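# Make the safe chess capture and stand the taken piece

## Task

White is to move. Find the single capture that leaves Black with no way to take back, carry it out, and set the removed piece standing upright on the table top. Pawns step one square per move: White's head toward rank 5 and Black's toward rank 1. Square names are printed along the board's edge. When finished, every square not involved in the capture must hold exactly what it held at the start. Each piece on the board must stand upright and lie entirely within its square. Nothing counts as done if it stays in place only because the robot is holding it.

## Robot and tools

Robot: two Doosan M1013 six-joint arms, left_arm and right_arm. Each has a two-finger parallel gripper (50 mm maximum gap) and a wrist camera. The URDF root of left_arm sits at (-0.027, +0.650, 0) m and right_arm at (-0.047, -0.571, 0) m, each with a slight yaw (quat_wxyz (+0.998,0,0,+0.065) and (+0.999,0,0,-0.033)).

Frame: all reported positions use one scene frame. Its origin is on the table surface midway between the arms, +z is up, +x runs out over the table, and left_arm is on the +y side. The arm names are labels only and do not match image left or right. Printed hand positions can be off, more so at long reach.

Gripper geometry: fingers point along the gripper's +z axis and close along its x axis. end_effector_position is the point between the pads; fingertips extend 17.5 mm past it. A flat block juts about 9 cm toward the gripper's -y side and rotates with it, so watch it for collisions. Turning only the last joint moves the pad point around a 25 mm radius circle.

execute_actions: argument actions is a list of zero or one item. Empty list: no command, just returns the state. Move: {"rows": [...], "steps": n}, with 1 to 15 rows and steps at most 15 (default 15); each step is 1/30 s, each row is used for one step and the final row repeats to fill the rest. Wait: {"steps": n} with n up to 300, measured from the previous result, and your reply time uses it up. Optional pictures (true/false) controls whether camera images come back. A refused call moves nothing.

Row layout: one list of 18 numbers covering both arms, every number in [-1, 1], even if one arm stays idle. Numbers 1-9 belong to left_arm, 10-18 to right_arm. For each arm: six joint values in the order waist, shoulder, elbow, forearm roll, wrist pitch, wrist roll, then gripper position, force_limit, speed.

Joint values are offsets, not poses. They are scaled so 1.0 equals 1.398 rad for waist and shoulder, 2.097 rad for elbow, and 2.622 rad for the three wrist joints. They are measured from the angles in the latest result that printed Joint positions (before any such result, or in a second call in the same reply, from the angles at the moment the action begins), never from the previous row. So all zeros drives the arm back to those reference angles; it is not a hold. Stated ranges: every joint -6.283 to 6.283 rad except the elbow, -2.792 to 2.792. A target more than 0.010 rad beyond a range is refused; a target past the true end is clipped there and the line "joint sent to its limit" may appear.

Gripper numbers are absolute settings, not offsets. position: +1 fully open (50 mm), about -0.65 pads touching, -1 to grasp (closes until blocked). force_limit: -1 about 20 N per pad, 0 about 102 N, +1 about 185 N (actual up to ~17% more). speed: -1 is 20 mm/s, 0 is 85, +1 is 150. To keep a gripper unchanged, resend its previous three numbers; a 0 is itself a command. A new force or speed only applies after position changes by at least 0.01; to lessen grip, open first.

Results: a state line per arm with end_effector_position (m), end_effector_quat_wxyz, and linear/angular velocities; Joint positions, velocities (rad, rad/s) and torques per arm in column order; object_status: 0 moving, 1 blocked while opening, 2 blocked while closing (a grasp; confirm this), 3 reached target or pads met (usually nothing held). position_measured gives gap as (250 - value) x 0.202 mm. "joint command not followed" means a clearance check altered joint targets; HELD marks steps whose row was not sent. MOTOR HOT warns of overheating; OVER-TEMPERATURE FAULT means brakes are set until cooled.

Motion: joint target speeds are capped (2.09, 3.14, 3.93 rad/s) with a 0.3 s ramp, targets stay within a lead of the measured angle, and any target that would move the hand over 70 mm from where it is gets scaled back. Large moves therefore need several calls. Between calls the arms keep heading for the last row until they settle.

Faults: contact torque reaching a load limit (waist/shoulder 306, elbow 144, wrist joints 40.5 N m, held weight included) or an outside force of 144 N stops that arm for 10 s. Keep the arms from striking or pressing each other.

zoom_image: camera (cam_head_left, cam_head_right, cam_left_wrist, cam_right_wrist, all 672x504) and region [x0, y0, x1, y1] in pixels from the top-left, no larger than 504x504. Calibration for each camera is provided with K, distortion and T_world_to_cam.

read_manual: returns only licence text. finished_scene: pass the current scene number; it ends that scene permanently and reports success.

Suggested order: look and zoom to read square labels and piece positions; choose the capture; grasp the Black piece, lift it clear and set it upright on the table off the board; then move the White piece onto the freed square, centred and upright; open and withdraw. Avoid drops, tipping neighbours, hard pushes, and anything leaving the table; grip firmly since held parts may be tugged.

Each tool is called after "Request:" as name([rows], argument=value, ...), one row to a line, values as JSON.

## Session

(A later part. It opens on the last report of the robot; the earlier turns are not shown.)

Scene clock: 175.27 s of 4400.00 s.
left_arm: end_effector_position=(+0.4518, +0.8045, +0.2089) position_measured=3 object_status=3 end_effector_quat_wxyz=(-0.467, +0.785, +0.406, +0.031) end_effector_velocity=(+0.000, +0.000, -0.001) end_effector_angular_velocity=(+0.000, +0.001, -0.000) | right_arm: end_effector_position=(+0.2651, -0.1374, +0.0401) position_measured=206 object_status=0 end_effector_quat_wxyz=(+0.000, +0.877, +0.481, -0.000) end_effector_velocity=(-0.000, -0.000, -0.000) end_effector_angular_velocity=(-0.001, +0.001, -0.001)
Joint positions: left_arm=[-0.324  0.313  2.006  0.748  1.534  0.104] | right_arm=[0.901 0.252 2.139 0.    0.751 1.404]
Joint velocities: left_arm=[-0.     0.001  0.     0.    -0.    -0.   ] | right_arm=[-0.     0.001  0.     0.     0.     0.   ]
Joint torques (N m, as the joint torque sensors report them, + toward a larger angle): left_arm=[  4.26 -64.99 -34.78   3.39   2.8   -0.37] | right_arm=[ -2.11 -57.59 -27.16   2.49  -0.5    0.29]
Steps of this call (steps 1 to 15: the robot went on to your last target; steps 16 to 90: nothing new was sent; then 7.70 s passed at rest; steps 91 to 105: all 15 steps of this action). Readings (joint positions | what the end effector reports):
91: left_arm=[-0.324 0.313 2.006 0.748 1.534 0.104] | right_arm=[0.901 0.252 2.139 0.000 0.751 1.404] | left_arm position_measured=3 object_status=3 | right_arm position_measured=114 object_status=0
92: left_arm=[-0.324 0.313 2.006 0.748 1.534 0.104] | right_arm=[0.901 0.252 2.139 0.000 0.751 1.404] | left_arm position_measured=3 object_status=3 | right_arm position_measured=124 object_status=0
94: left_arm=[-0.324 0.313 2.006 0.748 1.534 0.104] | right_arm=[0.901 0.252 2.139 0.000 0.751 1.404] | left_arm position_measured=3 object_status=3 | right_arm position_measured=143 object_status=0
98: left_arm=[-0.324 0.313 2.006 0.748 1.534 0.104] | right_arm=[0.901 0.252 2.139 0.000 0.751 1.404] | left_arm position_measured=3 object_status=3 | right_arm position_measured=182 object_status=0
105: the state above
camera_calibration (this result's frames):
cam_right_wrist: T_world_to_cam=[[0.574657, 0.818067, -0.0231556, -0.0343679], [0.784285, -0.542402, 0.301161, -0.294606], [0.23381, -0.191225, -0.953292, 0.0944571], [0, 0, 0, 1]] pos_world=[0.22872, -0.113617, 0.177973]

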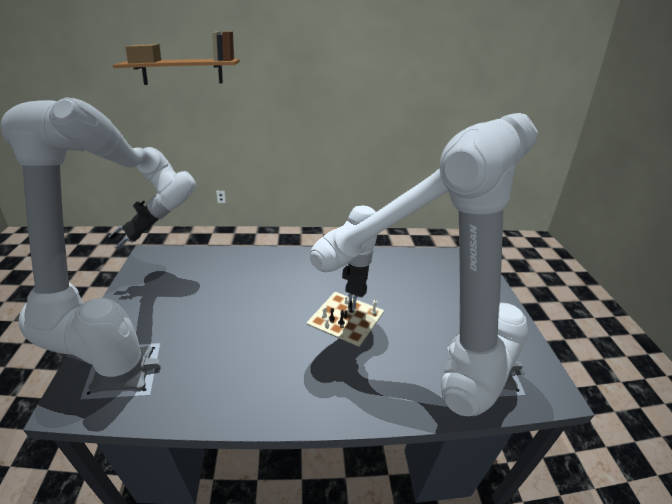

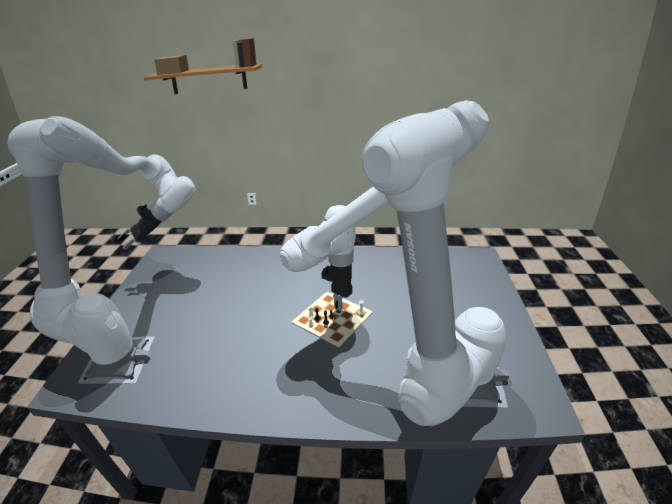

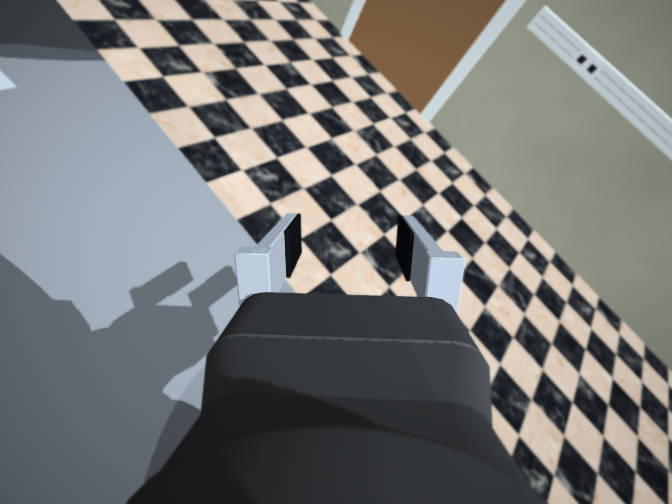

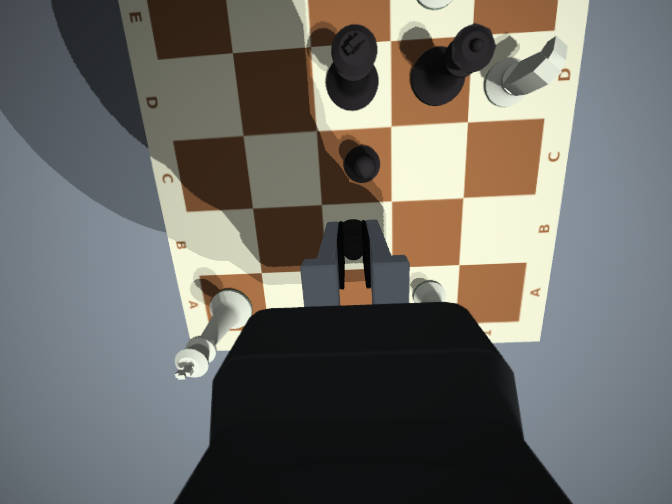

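Request:
execute_actions([
  {"rows": [[0,0,0,0,0,0,1,0,0, 0,-0.002,-0.0006,0,0.0016,0,-1,-0.5,-0.4],[0,0,0,0,0,0,1,0,0, 0,-0.005,-0.0016,0,0.0039,0,-1,-0.5,-0.4],[0,0,0,0,0,0,1,0,0, 0,-0.009,-0.0028,0,0.007,0,-1,-0.5,-0.4],[0,0,0,0,0,0,1,0,0, 0,-0.013,-0.0041,0,0.0101,0,-1,-0.5,-0.4],[0,0,0,0,0,0,1,0,0, -0.003,-0.016,-0.0055,0,0.013,-0.0016,-1,-0.5,-0.4],[0,0,0,0,0,0,1,0,0, -0.01,-0.0162,-0.007,0,0.0141,-0.0053,-1,-0.5,-0.4],[0,0,0,0,0,0,1,0,0, -0.022,-0.0143,-0.0087,0,0.0145,-0.0117,-1,-0.5,-0.4],[0,0,0,0,0,0,1,0,0, -0.038,-0.0118,-0.011,0,0.015,-0.0202,-1,-0.5,-0.4],[0,0,0,0,0,0,1,0,0, -0.057,-0.0089,-0.0137,0,0.0156,-0.0303,-1,-0.5,-0.4],[0,0,0,0,0,0,1,0,0, -0.077,-0.0058,-0.0165,0,0.0162,-0.0409,-1,-0.5,-0.4],[0,0,0,0,0,0,1,0,0, -0.097,-0.0027,-0.0194,0,0.0168,-0.0515,-1,-0.5,-0.4],[0,0,0,0,0,0,1,0,0, -0.115,0.0001,-0.0219,0,0.0174,-0.0611,-1,-0.5,-0.4],[0,0,0,0,0,0,1,0,0, -0.13,0.0024,-0.0241,0,0.0178,-0.0691,-1,-0.5,-0.4],[0,0,0,0,0,0,1,0,0, -0.14,0.0039,-0.0255,0,0.0181,-0.0744,-1,-0.5,-0.4],[0,0,0,0,0,0,1,0,0, -0.1457,0.0048,-0.0263,0,0.0183,-0.0774,-1,-0.5,-0.4]], "steps": 15},
], pictures=false)

Request:
execute_actions([
  {"steps": 10},
])

Scene clock: 217.93 s of 4400.00 s.
left_arm: end_effector_position=(+0.4518, +0.8045, +0.2089) position_measured=3 object_status=3 end_effector_quat_wxyz=(-0.467, +0.785, +0.406, +0.031) end_effector_velocity=(-0.000, -0.000, +0.000) end_effector_angular_velocity=(-0.001, -0.001, +0.001) | right_arm: end_effector_position=(+0.3294, -0.1753, +0.0577) position_measured=206 object_status=2 end_effector_quat_wxyz=(-0.000, +0.877, +0.480, +0.000) end_effector_velocity=(+0.290, -0.199, +0.003) end_effector_angular_velocity=(-0.000, +0.000, -0.007)
Joint positions: left_arm=[-0.324  0.313  2.006  0.748  1.534  0.104] | right_arm=[0.768 0.248 2.1   0.    0.794 1.272]
Joint velocities: left_arm=[ 0.    -0.001 -0.    -0.001 -0.     0.   ] | right_arm=[-0.617  0.091 -0.133  0.     0.042 -0.61 ]
Joint torques (N m, as the joint torque sensors report them, + toward a larger angle): left_arm=[  3.4  -63.91 -36.18   3.49   2.68  -0.52] | right_arm=[  2.28 -59.75 -27.75   2.52   0.56   0.24]
Steps of this call (steps 1 to 15: the robot went on to your last target; steps 16 to 90: nothing new was sent; then 39.17 s passed at rest; steps 91 to 105: all 15 steps of this action). Readings (joint positions | what the end effector reports):
91: left_arm=[-0.324 0.313 2.006 0.748 1.534 0.104] | right_arm=[0.901 0.252 2.139 0.000 0.751 1.404] | left_arm position_measured=3 object_status=3 | right_arm position_measured=206 object_status=2
92: left_arm=[-0.324 0.313 2.006 0.748 1.534 0.104] | right_arm=[0.901 0.251 2.139 0.000 0.752 1.404] | left_arm position_measured=3 object_status=3 | right_arm position_measured=206 object_status=2
94: left_arm=[-0.324 0.313 2.006 0.748 1.534 0.104] | right_arm=[0.901 0.246 2.137 0.000 0.759 1.404] | left_arm position_measured=3 object_status=3 | right_arm position_measured=206 object_status=2
98: left_arm=[-0.324 0.313 2.006 0.748 1.534 0.104] | right_arm=[0.889 0.234 2.128 0.000 0.780 1.392] | left_arm position_measured=3 object_status=3 | right_arm position_measured=206 object_status=2
105: the state above

Scene clock: 218.27 s of 4400.00 s.
left_arm: end_effector_position=(+0.4518, +0.8045, +0.2089) position_measured=3 object_status=3 end_effector_quat_wxyz=(-0.467, +0.785, +0.406, +0.031) end_effector_velocity=(-0.000, -0.000, -0.001) end_effector_angular_velocity=(-0.001, +0.003, +0.001) | right_arm: end_effector_position=(+0.3619, -0.1995, +0.0579) position_measured=206 object_status=2 end_effector_quat_wxyz=(-0.000, +0.877, +0.480, +0.000) end_effector_velocity=(+0.004, -0.003, +0.000) end_effector_angular_velocity=(+0.000, -0.000, -0.001)
Joint positions: left_arm=[-0.324  0.313  2.006  0.748  1.534  0.104] | right_arm=[0.698 0.258 2.085 0.    0.799 1.201]
Joint velocities: left_arm=[-0.     0.002  0.001 -0.002  0.     0.001] | right_arm=[-0.008  0.001 -0.002 -0.     0.    -0.007]
Joint torques (N m, as the joint torque sensors report them, + toward a larger angle): left_arm=[  5.5  -64.32 -35.46   3.37   2.73  -0.57] | right_arm=[ -1.62 -56.41 -30.49   2.69   0.34   0.33]
Steps of this call (steps 1 to 10: the robot went on to your last target). Readings (joint positions | what the end effector reports):
1: left_arm=[-0.324 0.313 2.006 0.748 1.534 0.104] | right_arm=[0.748 0.251 2.095 0.000 0.795 1.252] | left_arm position_measured=3 object_status=3 | right_arm position_measured=206 object_status=2
2: left_arm=[-0.324 0.313 2.006 0.748 1.534 0.104] | right_arm=[0.731 0.254 2.092 0.000 0.796 1.235] | left_arm position_measured=3 object_status=3 | right_arm position_measured=206 object_status=2
4: left_arm=[-0.324 0.313 2.006 0.748 1.534 0.104] | right_arm=[0.708 0.257 2.087 0.000 0.798 1.212] | left_arm position_measured=3 object_status=3 | right_arm position_measured=206 object_status=2
8: left_arm=[-0.324 0.313 2.006 0.748 1.534 0.104] | right_arm=[0.698 0.258 2.085 0.000 0.798 1.202] | left_arm position_measured=3 object_status=3 | right_arm position_measured=206 object_status=2
10: the state above
camera_calibration (this result's frames):
cam_left_wrist: T_world_to_cam=[[0.642475, 0.641224, 0.419593, -0.891716], [0.758283, -0.452948, -0.468876, 0.111198], [-0.110601, 0.619412, -0.777237, -0.135483], [0, 0, 0, 1]] pos_world=[0.4736, 0.706076, 0.320993]
cam_right_wrist: T_world_to_cam=[[0.57538, 0.817573, -0.0226457, -0.0392409], [0.783733, -0.543224, 0.301113, -0.409503], [0.23388, -0.191003, -0.953319, 0.0770404], [0, 0, 0, 1]] pos_world=[0.325502, -0.175655, 0.195862]

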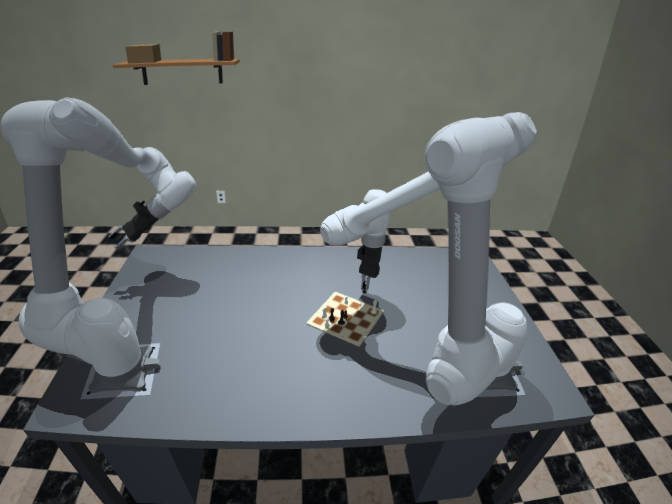

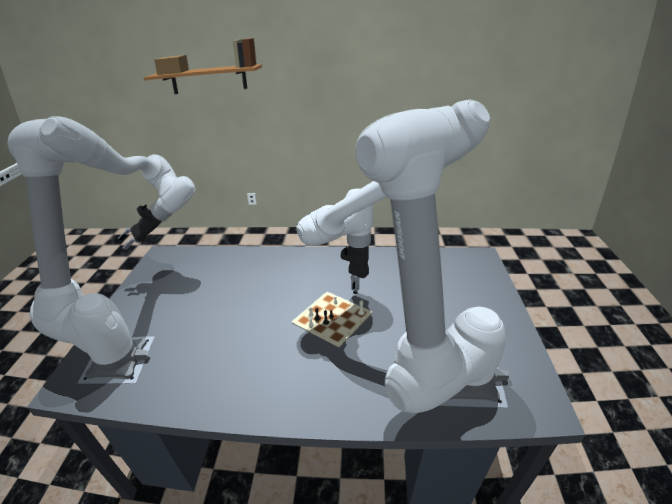

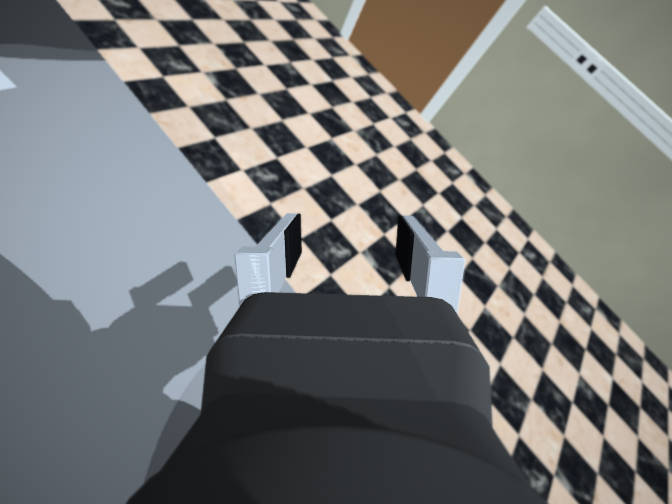

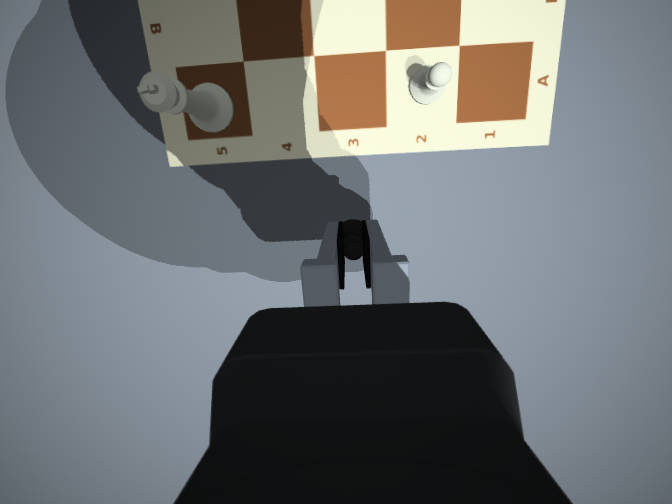

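Request:
execute_actions([
  {"rows": [[0,0,0,0,0,0,1,0,0, -0.0004,0.002,0.0007,0,-0.0016,0,-1,-0.5,-0.4],[0,0,0,0,0,0,1,0,0, -0.0004,0.005,0.0017,0,-0.004,0,-1,-0.5,-0.4],[0,0,0,0,0,0,1,0,0, -0.0004,0.009,0.003,0,-0.0072,0,-1,-0.5,-0.4],[0,0,0,0,0,0,1,0,0, -0.0004,0.013,0.0043,0,-0.0104,0,-1,-0.5,-0.4],[0,0,0,0,0,0,1,0,0, -0.0004,0.016,0.0053,0,-0.0128,0,-1,-0.5,-0.4],[0,0,0,0,0,0,1,0,0, -0.0004,0.018,0.006,0,-0.0144,0,-1,-0.5,-0.4],[0,0,0,0,0,0,1,0,0, -0.0004,0.0192,0.0064,0,-0.0153,0,-1,-0.5,-0.4],[0,0,0,0,0,0,1,0,0, -0.0004,0.0199,0.0066,0,-0.0159,0,-1,-0.5,-0.4]], "steps": 15},
])

Scene clock: 235.60 s of 4400.00 s.
left_arm: end_effector_position=(+0.4518, +0.8045, +0.2089) position_measured=3 object_status=3 end_effector_quat_wxyz=(-0.467, +0.785, +0.406, +0.031) end_effector_velocity=(+0.000, -0.000, +0.000) end_effector_angular_velocity=(-0.001, -0.001, +0.001) | right_arm: end_effector_position=(+0.3623, -0.1997, +0.0372) position_measured=206 object_status=2 end_effector_quat_wxyz=(-0.000, +0.877, +0.480, +0.000) end_effector_velocity=(+0.001, +0.001, -0.002) end_effector_angular_velocity=(+0.001, -0.001, -0.001)
Joint positions: left_arm=[-0.324  0.313  2.006  0.748  1.534  0.104] | right_arm=[0.697 0.286 2.098 0.    0.757 1.201]
Joint velocities: left_arm=[-0.    -0.    -0.001 -0.001  0.    -0.   ] | right_arm=[-0.     0.004  0.     0.    -0.006  0.001]
Joint torques (N m, as the joint torque sensors report them, + toward a larger angle): left_arm=[  3.46 -65.59 -34.85   3.19   2.71  -0.63] | right_arm=[  4.25 -62.25 -26.11   5.35   1.19   0.1 ]
Steps of this call (steps 1 to 30: the robot went on to your last target; steps 31 to 100: nothing new was sent; then 13.50 s passed at rest; steps 101 to 115: all 15 steps of this action). Readings (joint positions | what the end effector reports):
101: left_arm=[-0.324 0.313 2.006 0.748 1.534 0.104] | right_arm=[0.697 0.259 2.084 0.000 0.799 1.201] | left_arm position_measured=3 object_status=3 | right_arm position_measured=206 object_status=2
102: left_arm=[-0.324 0.313 2.006 0.748 1.534 0.104] | right_arm=[0.697 0.260 2.085 0.000 0.797 1.201] | left_arm position_measured=3 object_status=3 | right_arm position_measured=206 object_status=2
104: left_arm=[-0.324 0.313 2.006 0.748 1.534 0.104] | right_arm=[0.697 0.265 2.087 0.000 0.790 1.201] | left_arm position_measured=3 object_status=3 | right_arm position_measured=206 object_status=2
108: left_arm=[-0.324 0.313 2.006 0.748 1.534 0.104] | right_arm=[0.697 0.280 2.095 0.000 0.767 1.201] | left_arm position_measured=3 object_status=3 | right_arm position_measured=206 object_status=2
115: the state above
camera_calibration (this result's frames):
cam_right_wrist: T_world_to_cam=[[0.575781, 0.817294, -0.0225071, -0.0399283], [0.783396, -0.543601, 0.301312, -0.403637], [0.234026, -0.191122, -0.95326, 0.0570743], [0, 0, 0, 1]] pos_world=[0.325841, -0.175877, 0.175129]

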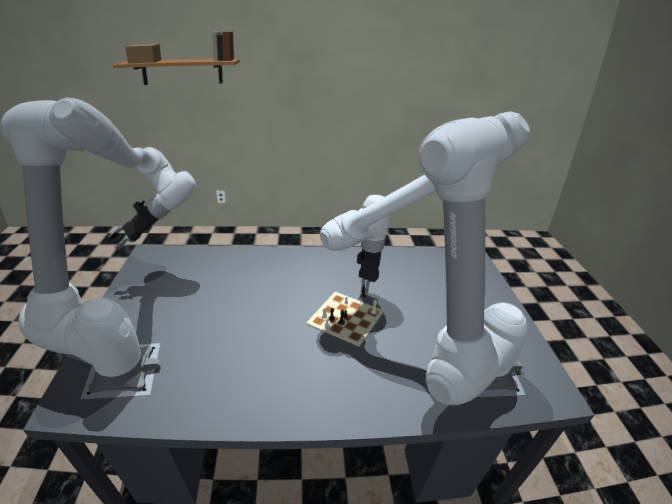

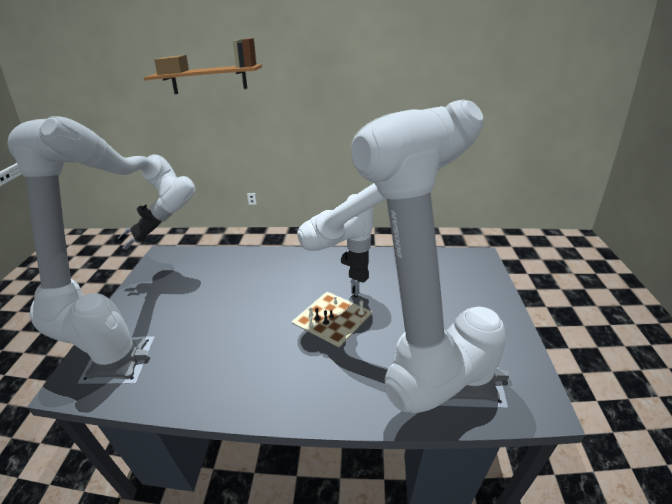

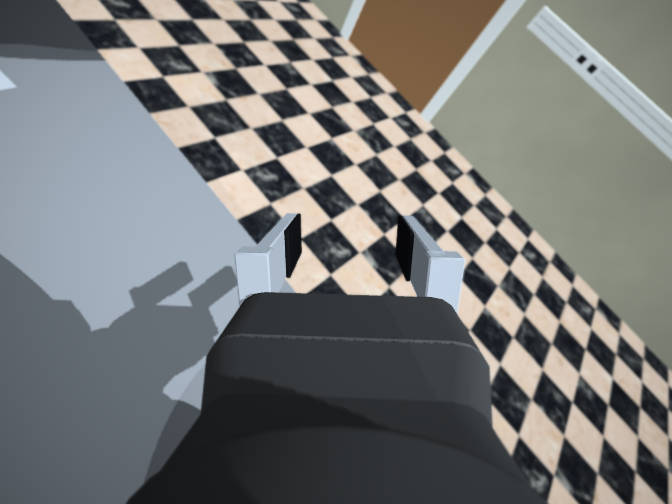

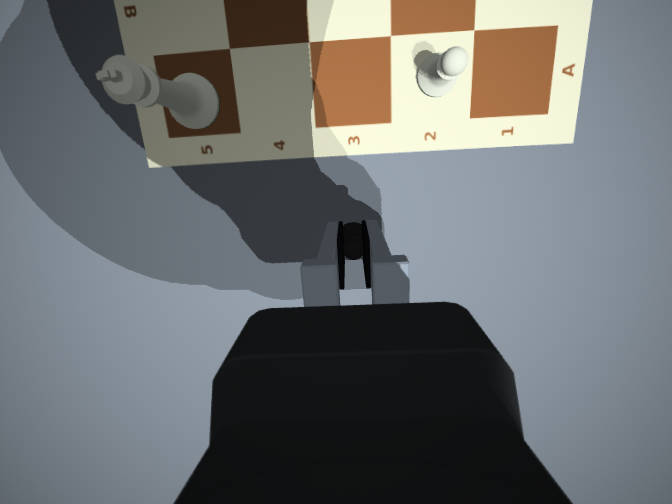

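Request:
execute_actions(actions=[])

Request:
zoom_image(camera="cam_right_wrist", region=[300, 190, 410, 300])

Request:
zoom_image(camera="cam_head_left", region=[345, 275, 385, 307])

Scene clock: 239.60 s of 4400.00 s.
left_arm: end_effector_position=(+0.4518, +0.8045, +0.2089) position_measured=3 object_status=3 end_effector_quat_wxyz=(-0.467, +0.785, +0.406, +0.031) end_effector_velocity=(+0.001, +0.000, -0.000) end_effector_angular_velocity=(+0.001, +0.001, -0.001) | right_arm: end_effector_position=(+0.3621, -0.1997, +0.0370) position_measured=206 object_status=2 end_effector_quat_wxyz=(-0.000, +0.877, +0.480, +0.000) end_effector_velocity=(-0.000, -0.000, -0.000) end_effector_angular_velocity=(-0.000, +0.001, +0.000)
Joint positions: left_arm=[-0.324  0.313  2.006  0.748  1.534  0.104] | right_arm=[0.697 0.286 2.098 0.    0.757 1.201]
Joint velocities: left_arm=[-0.     0.002 -0.     0.001  0.    -0.   ] | right_arm=[ 0.  0.  0.  0.  0. -0.]
Joint torques (N m, as the joint torque sensors report them, + toward a larger angle): left_arm=[  2.91 -65.02 -35.17   3.26   2.92  -0.37] | right_arm=[ -0.72 -58.08 -28.18   2.33  -0.38   0.46]
Steps of this call (steps 1 to 15: the robot went on to your last target; steps 16 to 90: nothing new was sent; then 1.00 s passed at rest). Readings (joint positions | what the end effector reports):
1: left_arm=[-0.324 0.313 2.006 0.748 1.534 0.104] | right_arm=[0.697 0.286 2.098 0.000 0.757 1.201] | left_arm position_measured=3 object_status=3 | right_arm position_measured=206 object_status=2
2: left_arm=[-0.324 0.313 2.006 0.748 1.534 0.104] | right_arm=[0.697 0.286 2.098 0.000 0.757 1.201] | left_arm position_measured=3 object_status=3 | right_arm position_measured=206 object_status=2
4: left_arm=[-0.324 0.313 2.006 0.748 1.534 0.104] | right_arm=[0.697 0.286 2.098 0.000 0.757 1.201] | left_arm position_measured=3 object_status=3 | right_arm position_measured=206 object_status=2
8: left_arm=[-0.324 0.313 2.006 0.748 1.534 0.104] | right_arm=[0.697 0.286 2.098 0.000 0.757 1.201] | left_arm position_measured=3 object_status=3 | right_arm position_measured=206 object_status=2
90: the state above
All arms were judged still, so your last target was given up. Only a new action makes them travel on or press farther. Fingers that are still opening or closing keep moving.
camera_calibration (this result's frames):
cam_left_wrist: T_world_to_cam=[[0.642475, 0.641224, 0.419593, -0.891716], [0.758283, -0.452948, -0.468876, 0.111198], [-0.110601, 0.619411, -0.777237, -0.135483], [0, 0, 0, 1]] pos_world=[0.4736, 0.706076, 0.320993]
cam_right_wrist: T_world_to_cam=[[0.575845, 0.817245, -0.0226432, -0.0399008], [0.783421, -0.543669, 0.301124, -0.403456], [0.233782, -0.19114, -0.953316, 0.0569464], [0, 0, 0, 1]] pos_world=[0.325739, -0.175853, 0.174875]

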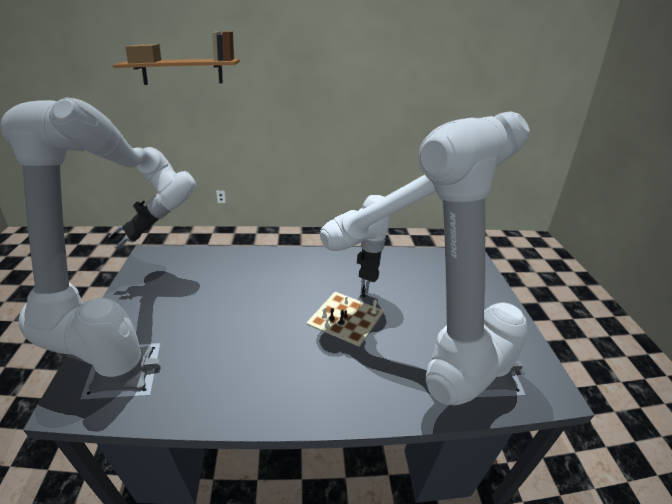

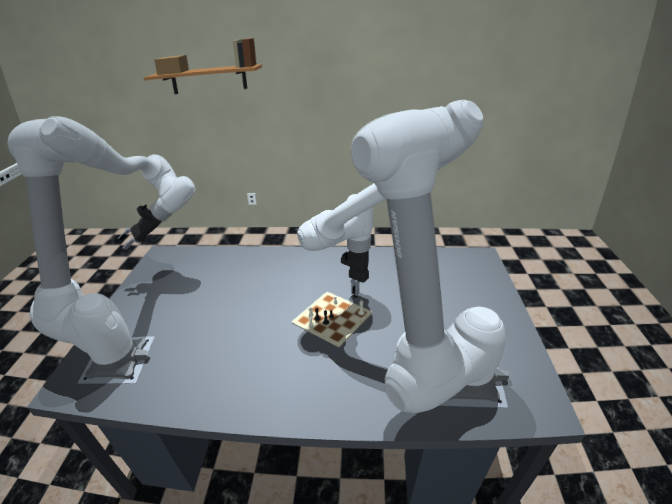

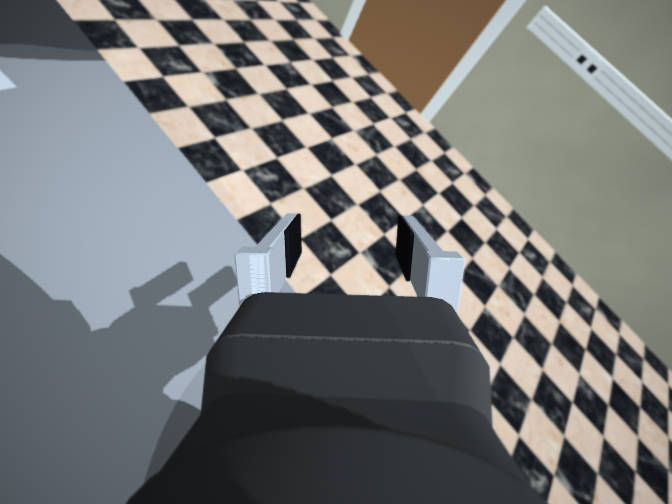

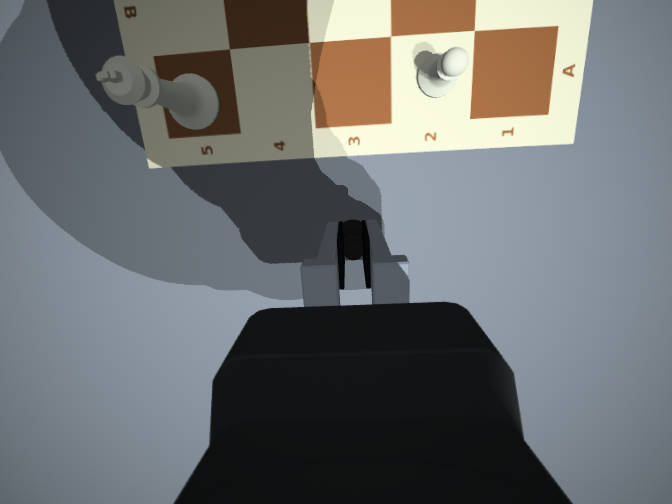

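Region (300, 190, 410, 300) of cam_right_wrist's 672x504 image, scaled by 4.582, with more detail than that image has.

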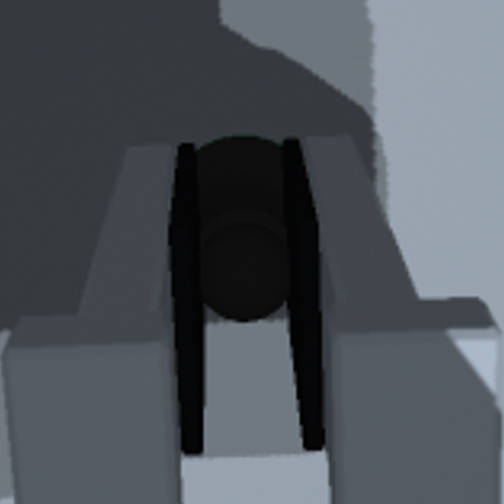

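Region (345, 275, 385, 307) of cam_head_left's 672x504 image, scaled by 12.600, with more detail than that image has; it fills the top 403 rows of this view, and the rest is white.

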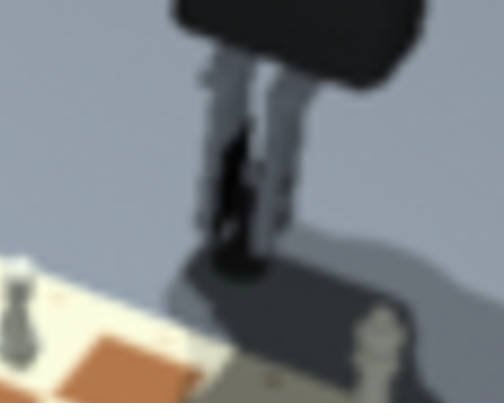

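Request:
zoom_image(camera="cam_right_wrist", region=[370, 10, 500, 150])

Region (370, 10, 500, 150) of cam_right_wrist's 672x504 image, scaled by 3.600, with more detail than that image has; it fills the left 468 columns of this view, and the rest is white.

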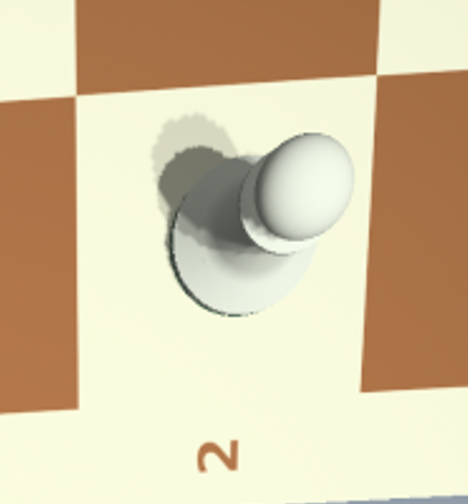

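Request:
execute_actions([
  {"rows": [[0,0,0,0,0,0,1,0,0, 0,0.0005,0.00016,0,-0.0004,0,-1,-0.5,-0.4],[0,0,0,0,0,0,1,0,0, 0,0.0005,0.00016,0,-0.0004,0,-1,-0.5,-0.4],[0,0,0,0,0,0,1,0,0, 0,0.0005,0.00016,0,-0.0004,0,-1,-0.5,-0.4],[0,0,0,0,0,0,1,0,0, 0,0.0005,0.00016,0,-0.0004,0,-1,-0.5,-0.4],[0,0,0,0,0,0,1,0,0, 0,0.0005,0.00016,0,-0.0004,0,0.3,-0.5,-0.4]], "steps": 14},
])

Scene clock: 272.93 s of 4400.00 s.
left_arm: end_effector_position=(+0.4518, +0.8045, +0.2089) position_measured=3 object_status=3 end_effector_quat_wxyz=(-0.467, +0.785, +0.406, +0.031) end_effector_velocity=(-0.000, -0.001, -0.000) end_effector_angular_velocity=(-0.002, +0.000, +0.002) | right_arm: end_effector_position=(+0.3621, -0.1997, +0.0364) position_measured=112 object_status=0 end_effector_quat_wxyz=(-0.000, +0.877, +0.480, +0.000) end_effector_velocity=(+0.001, +0.000, +0.000) end_effector_angular_velocity=(+0.000, -0.000, +0.000)
Joint positions: left_arm=[-0.324  0.313  2.006  0.748  1.534  0.104] | right_arm=[0.697 0.287 2.099 0.    0.756 1.201]
Joint velocities: left_arm=[ 0.     0.    -0.001 -0.003  0.    -0.   ] | right_arm=[-0.     0.001 -0.001 -0.    -0.     0.   ]
Joint torques (N m, as the joint torque sensors report them, + toward a larger angle): left_arm=[  3.48 -63.11 -35.73   3.45   2.63  -0.44] | right_arm=[ -1.3  -59.62 -27.21   3.04  -0.28   0.17]
Steps of this call (steps 1 to 90: nothing new was sent; then 29.87 s passed at rest; steps 91 to 104: all 14 steps of this action). Readings (joint positions | what the end effector reports):
91: left_arm=[-0.324 0.313 2.006 0.748 1.534 0.104] | right_arm=[0.697 0.286 2.098 0.000 0.757 1.201] | left_arm position_measured=3 object_status=3 | right_arm position_measured=206 object_status=2
92: left_arm=[-0.324 0.313 2.006 0.748 1.534 0.104] | right_arm=[0.697 0.286 2.098 0.000 0.756 1.201] | left_arm position_measured=3 object_status=3 | right_arm position_measured=206 object_status=2
94: left_arm=[-0.324 0.313 2.006 0.748 1.534 0.104] | right_arm=[0.697 0.287 2.098 0.000 0.756 1.201] | left_arm position_measured=3 object_status=3 | right_arm position_measured=206 object_status=2
98: left_arm=[-0.324 0.313 2.006 0.748 1.534 0.104] | right_arm=[0.697 0.287 2.099 0.000 0.756 1.201] | left_arm position_measured=3 object_status=3 | right_arm position_measured=171 object_status=0
104: the state above
camera_calibration (this result's frames):
cam_left_wrist: T_world_to_cam=[[0.642475, 0.641223, 0.419593, -0.891716], [0.758283, -0.452948, -0.468876, 0.111198], [-0.110601, 0.619412, -0.777236, -0.135484], [0, 0, 0, 1]] pos_world=[0.4736, 0.706076, 0.320993]
cam_right_wrist: T_world_to_cam=[[0.575846, 0.817246, -0.0225974, -0.0399366], [0.783409, -0.543678, 0.301139, -0.403309], [0.233819, -0.191113, -0.953312, 0.0564553], [0, 0, 0, 1]] pos_world=[0.325753, -0.175843, 0.174369]

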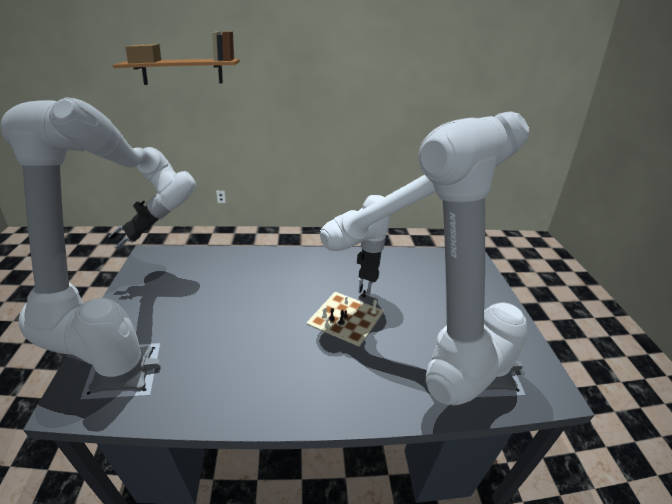

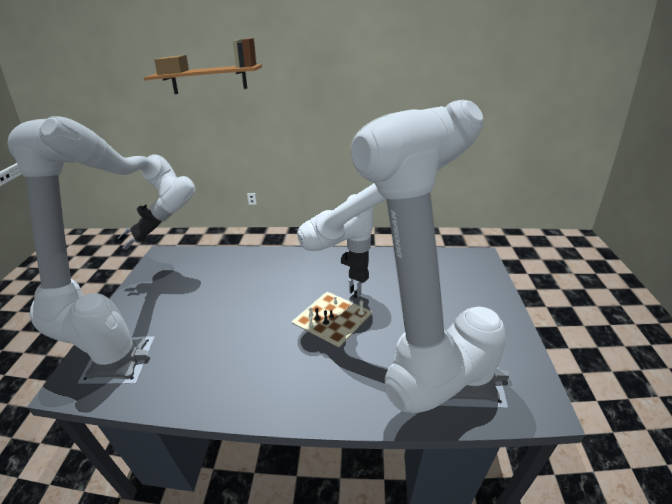

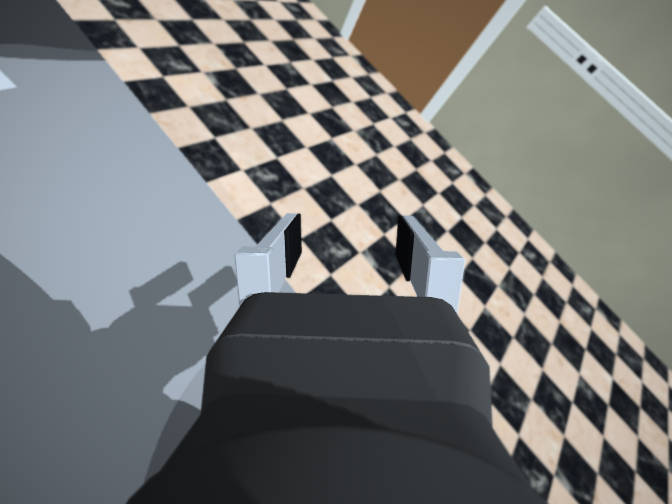

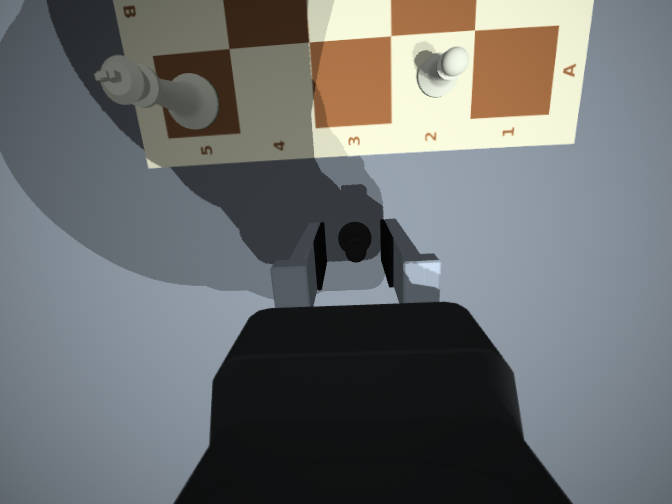

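Request:
execute_actions([
  {"rows": [[0,0,0,0,0,0,1,0,0, 0,-0.004,-0.0014,0,0.0033,0,0.3,-0.5,-0.4],[0,0,0,0,0,0,1,0,0, 0,-0.01,-0.0035,0,0.0081,0,0.3,-0.5,-0.4],[0,0,0,0,0,0,1,0,0, 0,-0.017,-0.0059,0,0.0138,0,0.3,-0.5,-0.4],[0,0,0,0,0,0,1,0,0, 0,-0.023,-0.0079,0,0.0187,0,0.3,-0.5,-0.4],[0,0,0,0,0,0,1,0,0, 0,-0.0265,-0.0092,0,0.0216,0,0.3,-0.5,-0.4],[0,0,0,0,0,0,1,0,0, 0,-0.0275,-0.0095,0,0.0224,0,0.3,-0.5,-0.4],[0,0,0,0,0,0,1,0,0, 0.004,-0.0266,-0.0103,0,0.0226,0.0021,0.3,-0.5,-0.4],[0,0,0,0,0,0,1,0,0, 0.013,-0.0247,-0.0121,0,0.023,0.0069,0.3,-0.5,-0.4],[0,0,0,0,0,0,1,0,0, 0.027,-0.0217,-0.0149,0,0.0236,0.0144,0.3,-0.5,-0.4],[0,0,0,0,0,0,1,0,0, 0.044,-0.0181,-0.0183,0,0.0244,0.0234,0.3,-0.5,-0.4],[0,0,0,0,0,0,1,0,0, 0.063,-0.0141,-0.0222,0,0.0252,0.0335,0.3,-0.5,-0.4],[0,0,0,0,0,0,1,0,0, 0.081,-0.0102,-0.0258,0,0.0261,0.0431,0.3,-0.5,-0.4],[0,0,0,0,0,0,1,0,0, 0.095,-0.0073,-0.0286,0,0.0267,0.0506,0.3,-0.5,-0.4],[0,0,0,0,0,0,1,0,0, 0.104,-0.0053,-0.0304,0,0.0271,0.0554,0.3,-0.5,-0.4],[0,0,0,0,0,0,1,0,0, 0.1084,-0.0044,-0.0313,0,0.0273,0.0577,0.3,-0.5,-0.4]], "steps": 15},
], pictures=false)

Request:
execute_actions([
  {"steps": 12},
])

Request:
zoom_image(camera="cam_right_wrist", region=[295, 180, 415, 300])

Scene clock: 289.80 s of 4400.00 s.
left_arm: end_effector_position=(+0.4518, +0.8045, +0.2089) position_measured=3 object_status=3 end_effector_quat_wxyz=(-0.467, +0.785, +0.406, +0.031) end_effector_velocity=(+0.000, -0.000, -0.000) end_effector_angular_velocity=(+0.000, +0.001, -0.001) | right_arm: end_effector_position=(+0.3384, -0.1513, +0.0657) position_measured=107 object_status=3 end_effector_quat_wxyz=(-0.000, +0.877, +0.480, +0.000) end_effector_velocity=(-0.153, +0.275, +0.004) end_effector_angular_velocity=(+0.001, -0.001, +0.006)
Joint positions: left_arm=[-0.324  0.313  2.006  0.748  1.534  0.104] | right_arm=[0.79  0.269 2.051 0.    0.822 1.294]
Joint velocities: left_arm=[-0.     0.001 -0.     0.    -0.     0.   ] | right_arm=[ 0.535  0.109 -0.163  0.     0.053  0.529]
Joint torques (N m, as the joint torque sensors report them, + toward a larger angle): left_arm=[  2.88 -66.32 -34.83   3.61   2.86  -0.19] | right_arm=[ -1.45 -59.5  -28.46   3.01   0.27   0.72]
Steps of this call (steps 1 to 15: the robot went on to your last target; steps 16 to 90: nothing new was sent; then 13.37 s passed at rest; steps 91 to 105: all 15 steps of this action). Readings (joint positions | what the end effector reports):
91: left_arm=[-0.324 0.313 2.006 0.748 1.534 0.104] | right_arm=[0.697 0.287 2.099 0.000 0.756 1.201] | left_arm position_measured=3 object_status=3 | right_arm position_measured=107 object_status=3
92: left_arm=[-0.324 0.313 2.006 0.748 1.534 0.104] | right_arm=[0.697 0.285 2.098 0.000 0.759 1.201] | left_arm position_measured=3 object_status=3 | right_arm position_measured=107 object_status=3
94: left_arm=[-0.324 0.313 2.006 0.748 1.534 0.104] | right_arm=[0.697 0.276 2.093 0.000 0.772 1.201] | left_arm position_measured=3 object_status=3 | right_arm position_measured=107 object_status=3
98: left_arm=[-0.324 0.313 2.006 0.748 1.534 0.104] | right_arm=[0.699 0.255 2.081 0.000 0.806 1.203] | left_arm position_measured=3 object_status=3 | right_arm position_measured=107 object_status=3
105: the state above

Scene clock: 290.20 s of 4400.00 s.
left_arm: end_effector_position=(+0.4518, +0.8045, +0.2089) position_measured=3 object_status=3 end_effector_quat_wxyz=(-0.467, +0.785, +0.406, +0.031) end_effector_velocity=(-0.000, +0.000, +0.000) end_effector_angular_velocity=(+0.001, -0.000, -0.000) | right_arm: end_effector_position=(+0.3206, -0.1215, +0.0661) position_measured=107 object_status=3 end_effector_quat_wxyz=(-0.000, +0.877, +0.480, +0.000) end_effector_velocity=(-0.001, +0.001, -0.000) end_effector_angular_velocity=(-0.000, +0.000, -0.001)
Joint positions: left_arm=[-0.324  0.313  2.006  0.748  1.534  0.104] | right_arm=[0.848 0.281 2.033 0.    0.827 1.352]
Joint velocities: left_arm=[-0.    -0.     0.001  0.001  0.    -0.   ] | right_arm=[ 0.003  0.001 -0.    -0.     0.     0.004]
Joint torques (N m, as the joint torque sensors report them, + toward a larger angle): left_arm=[  4.28 -65.17 -34.98   3.51   2.71  -0.15] | right_arm=[ -3.63 -61.05 -30.52   2.92   0.14   0.42]
Steps of this call (steps 1 to 12: the robot went on to your last target). Readings (joint positions | what the end effector reports):
1: left_arm=[-0.324 0.313 2.006 0.748 1.534 0.104] | right_arm=[0.807 0.272 2.046 0.000 0.823 1.311] | left_arm position_measured=3 object_status=3 | right_arm position_measured=107 object_status=3
2: left_arm=[-0.324 0.313 2.006 0.748 1.534 0.104] | right_arm=[0.822 0.275 2.041 0.000 0.825 1.326] | left_arm position_measured=3 object_status=3 | right_arm position_measured=107 object_status=3
4: left_arm=[-0.324 0.313 2.006 0.748 1.534 0.104] | right_arm=[0.840 0.279 2.036 0.000 0.827 1.344] | left_arm position_measured=3 object_status=3 | right_arm position_measured=107 object_status=3
8: left_arm=[-0.324 0.313 2.006 0.748 1.534 0.104] | right_arm=[0.847 0.280 2.033 0.000 0.827 1.351] | left_arm position_measured=3 object_status=3 | right_arm position_measured=107 object_status=3
12: the state above
camera_calibration (this result's frames):
cam_right_wrist: T_world_to_cam=[[0.575629, 0.817404, -0.0224064, -0.0791472], [0.783531, -0.543522, 0.301104, -0.337236], [0.233945, -0.19088, -0.953328, 0.109324], [0, 0, 0, 1]] pos_world=[0.284219, -0.097732, 0.203991]

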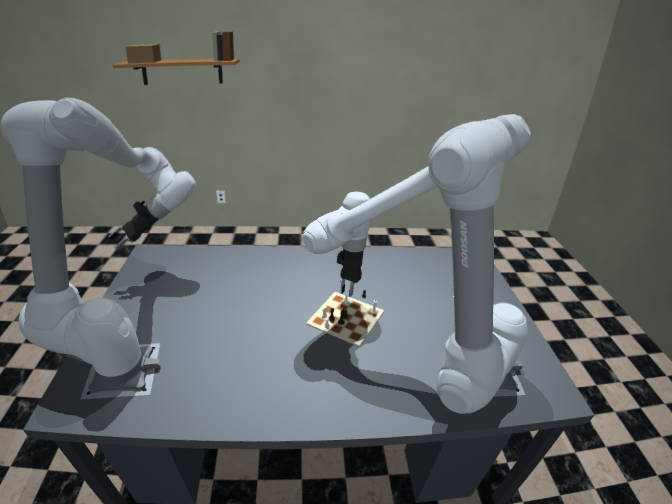

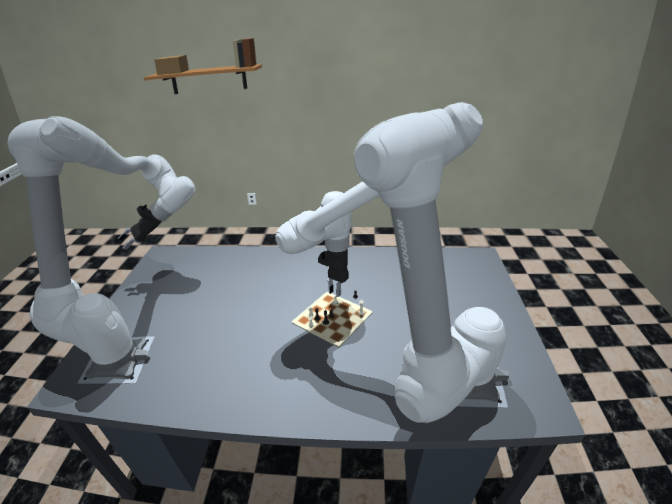

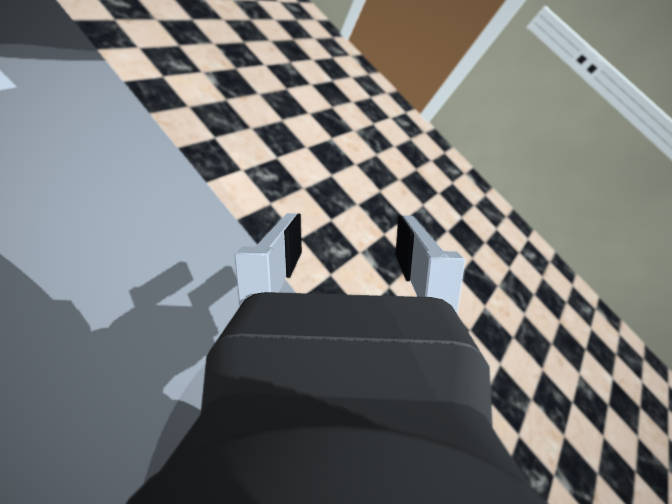

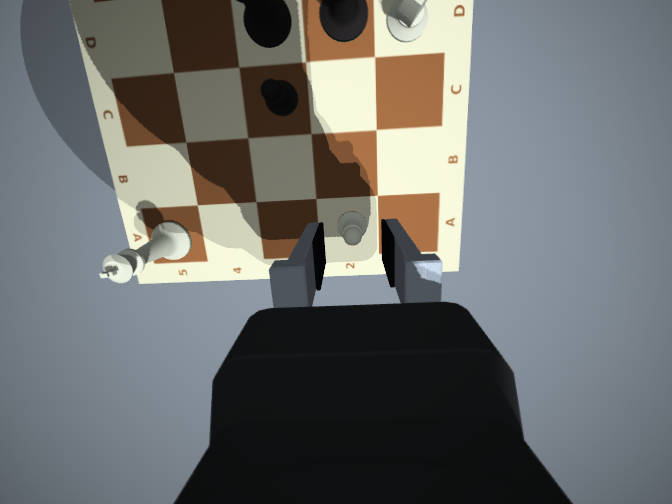

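Region (295, 180, 415, 300) of cam_right_wrist's 672x504 image, scaled by 4.200, with more detail than that image has.

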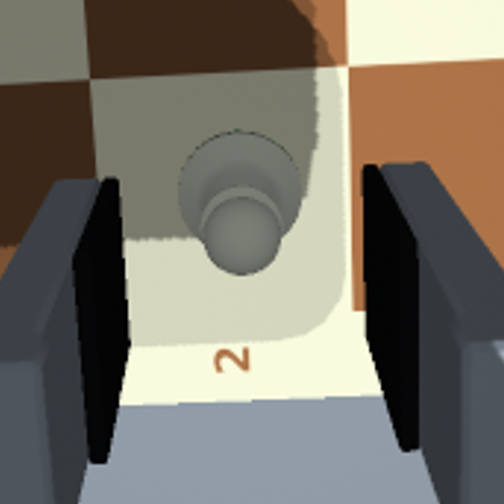

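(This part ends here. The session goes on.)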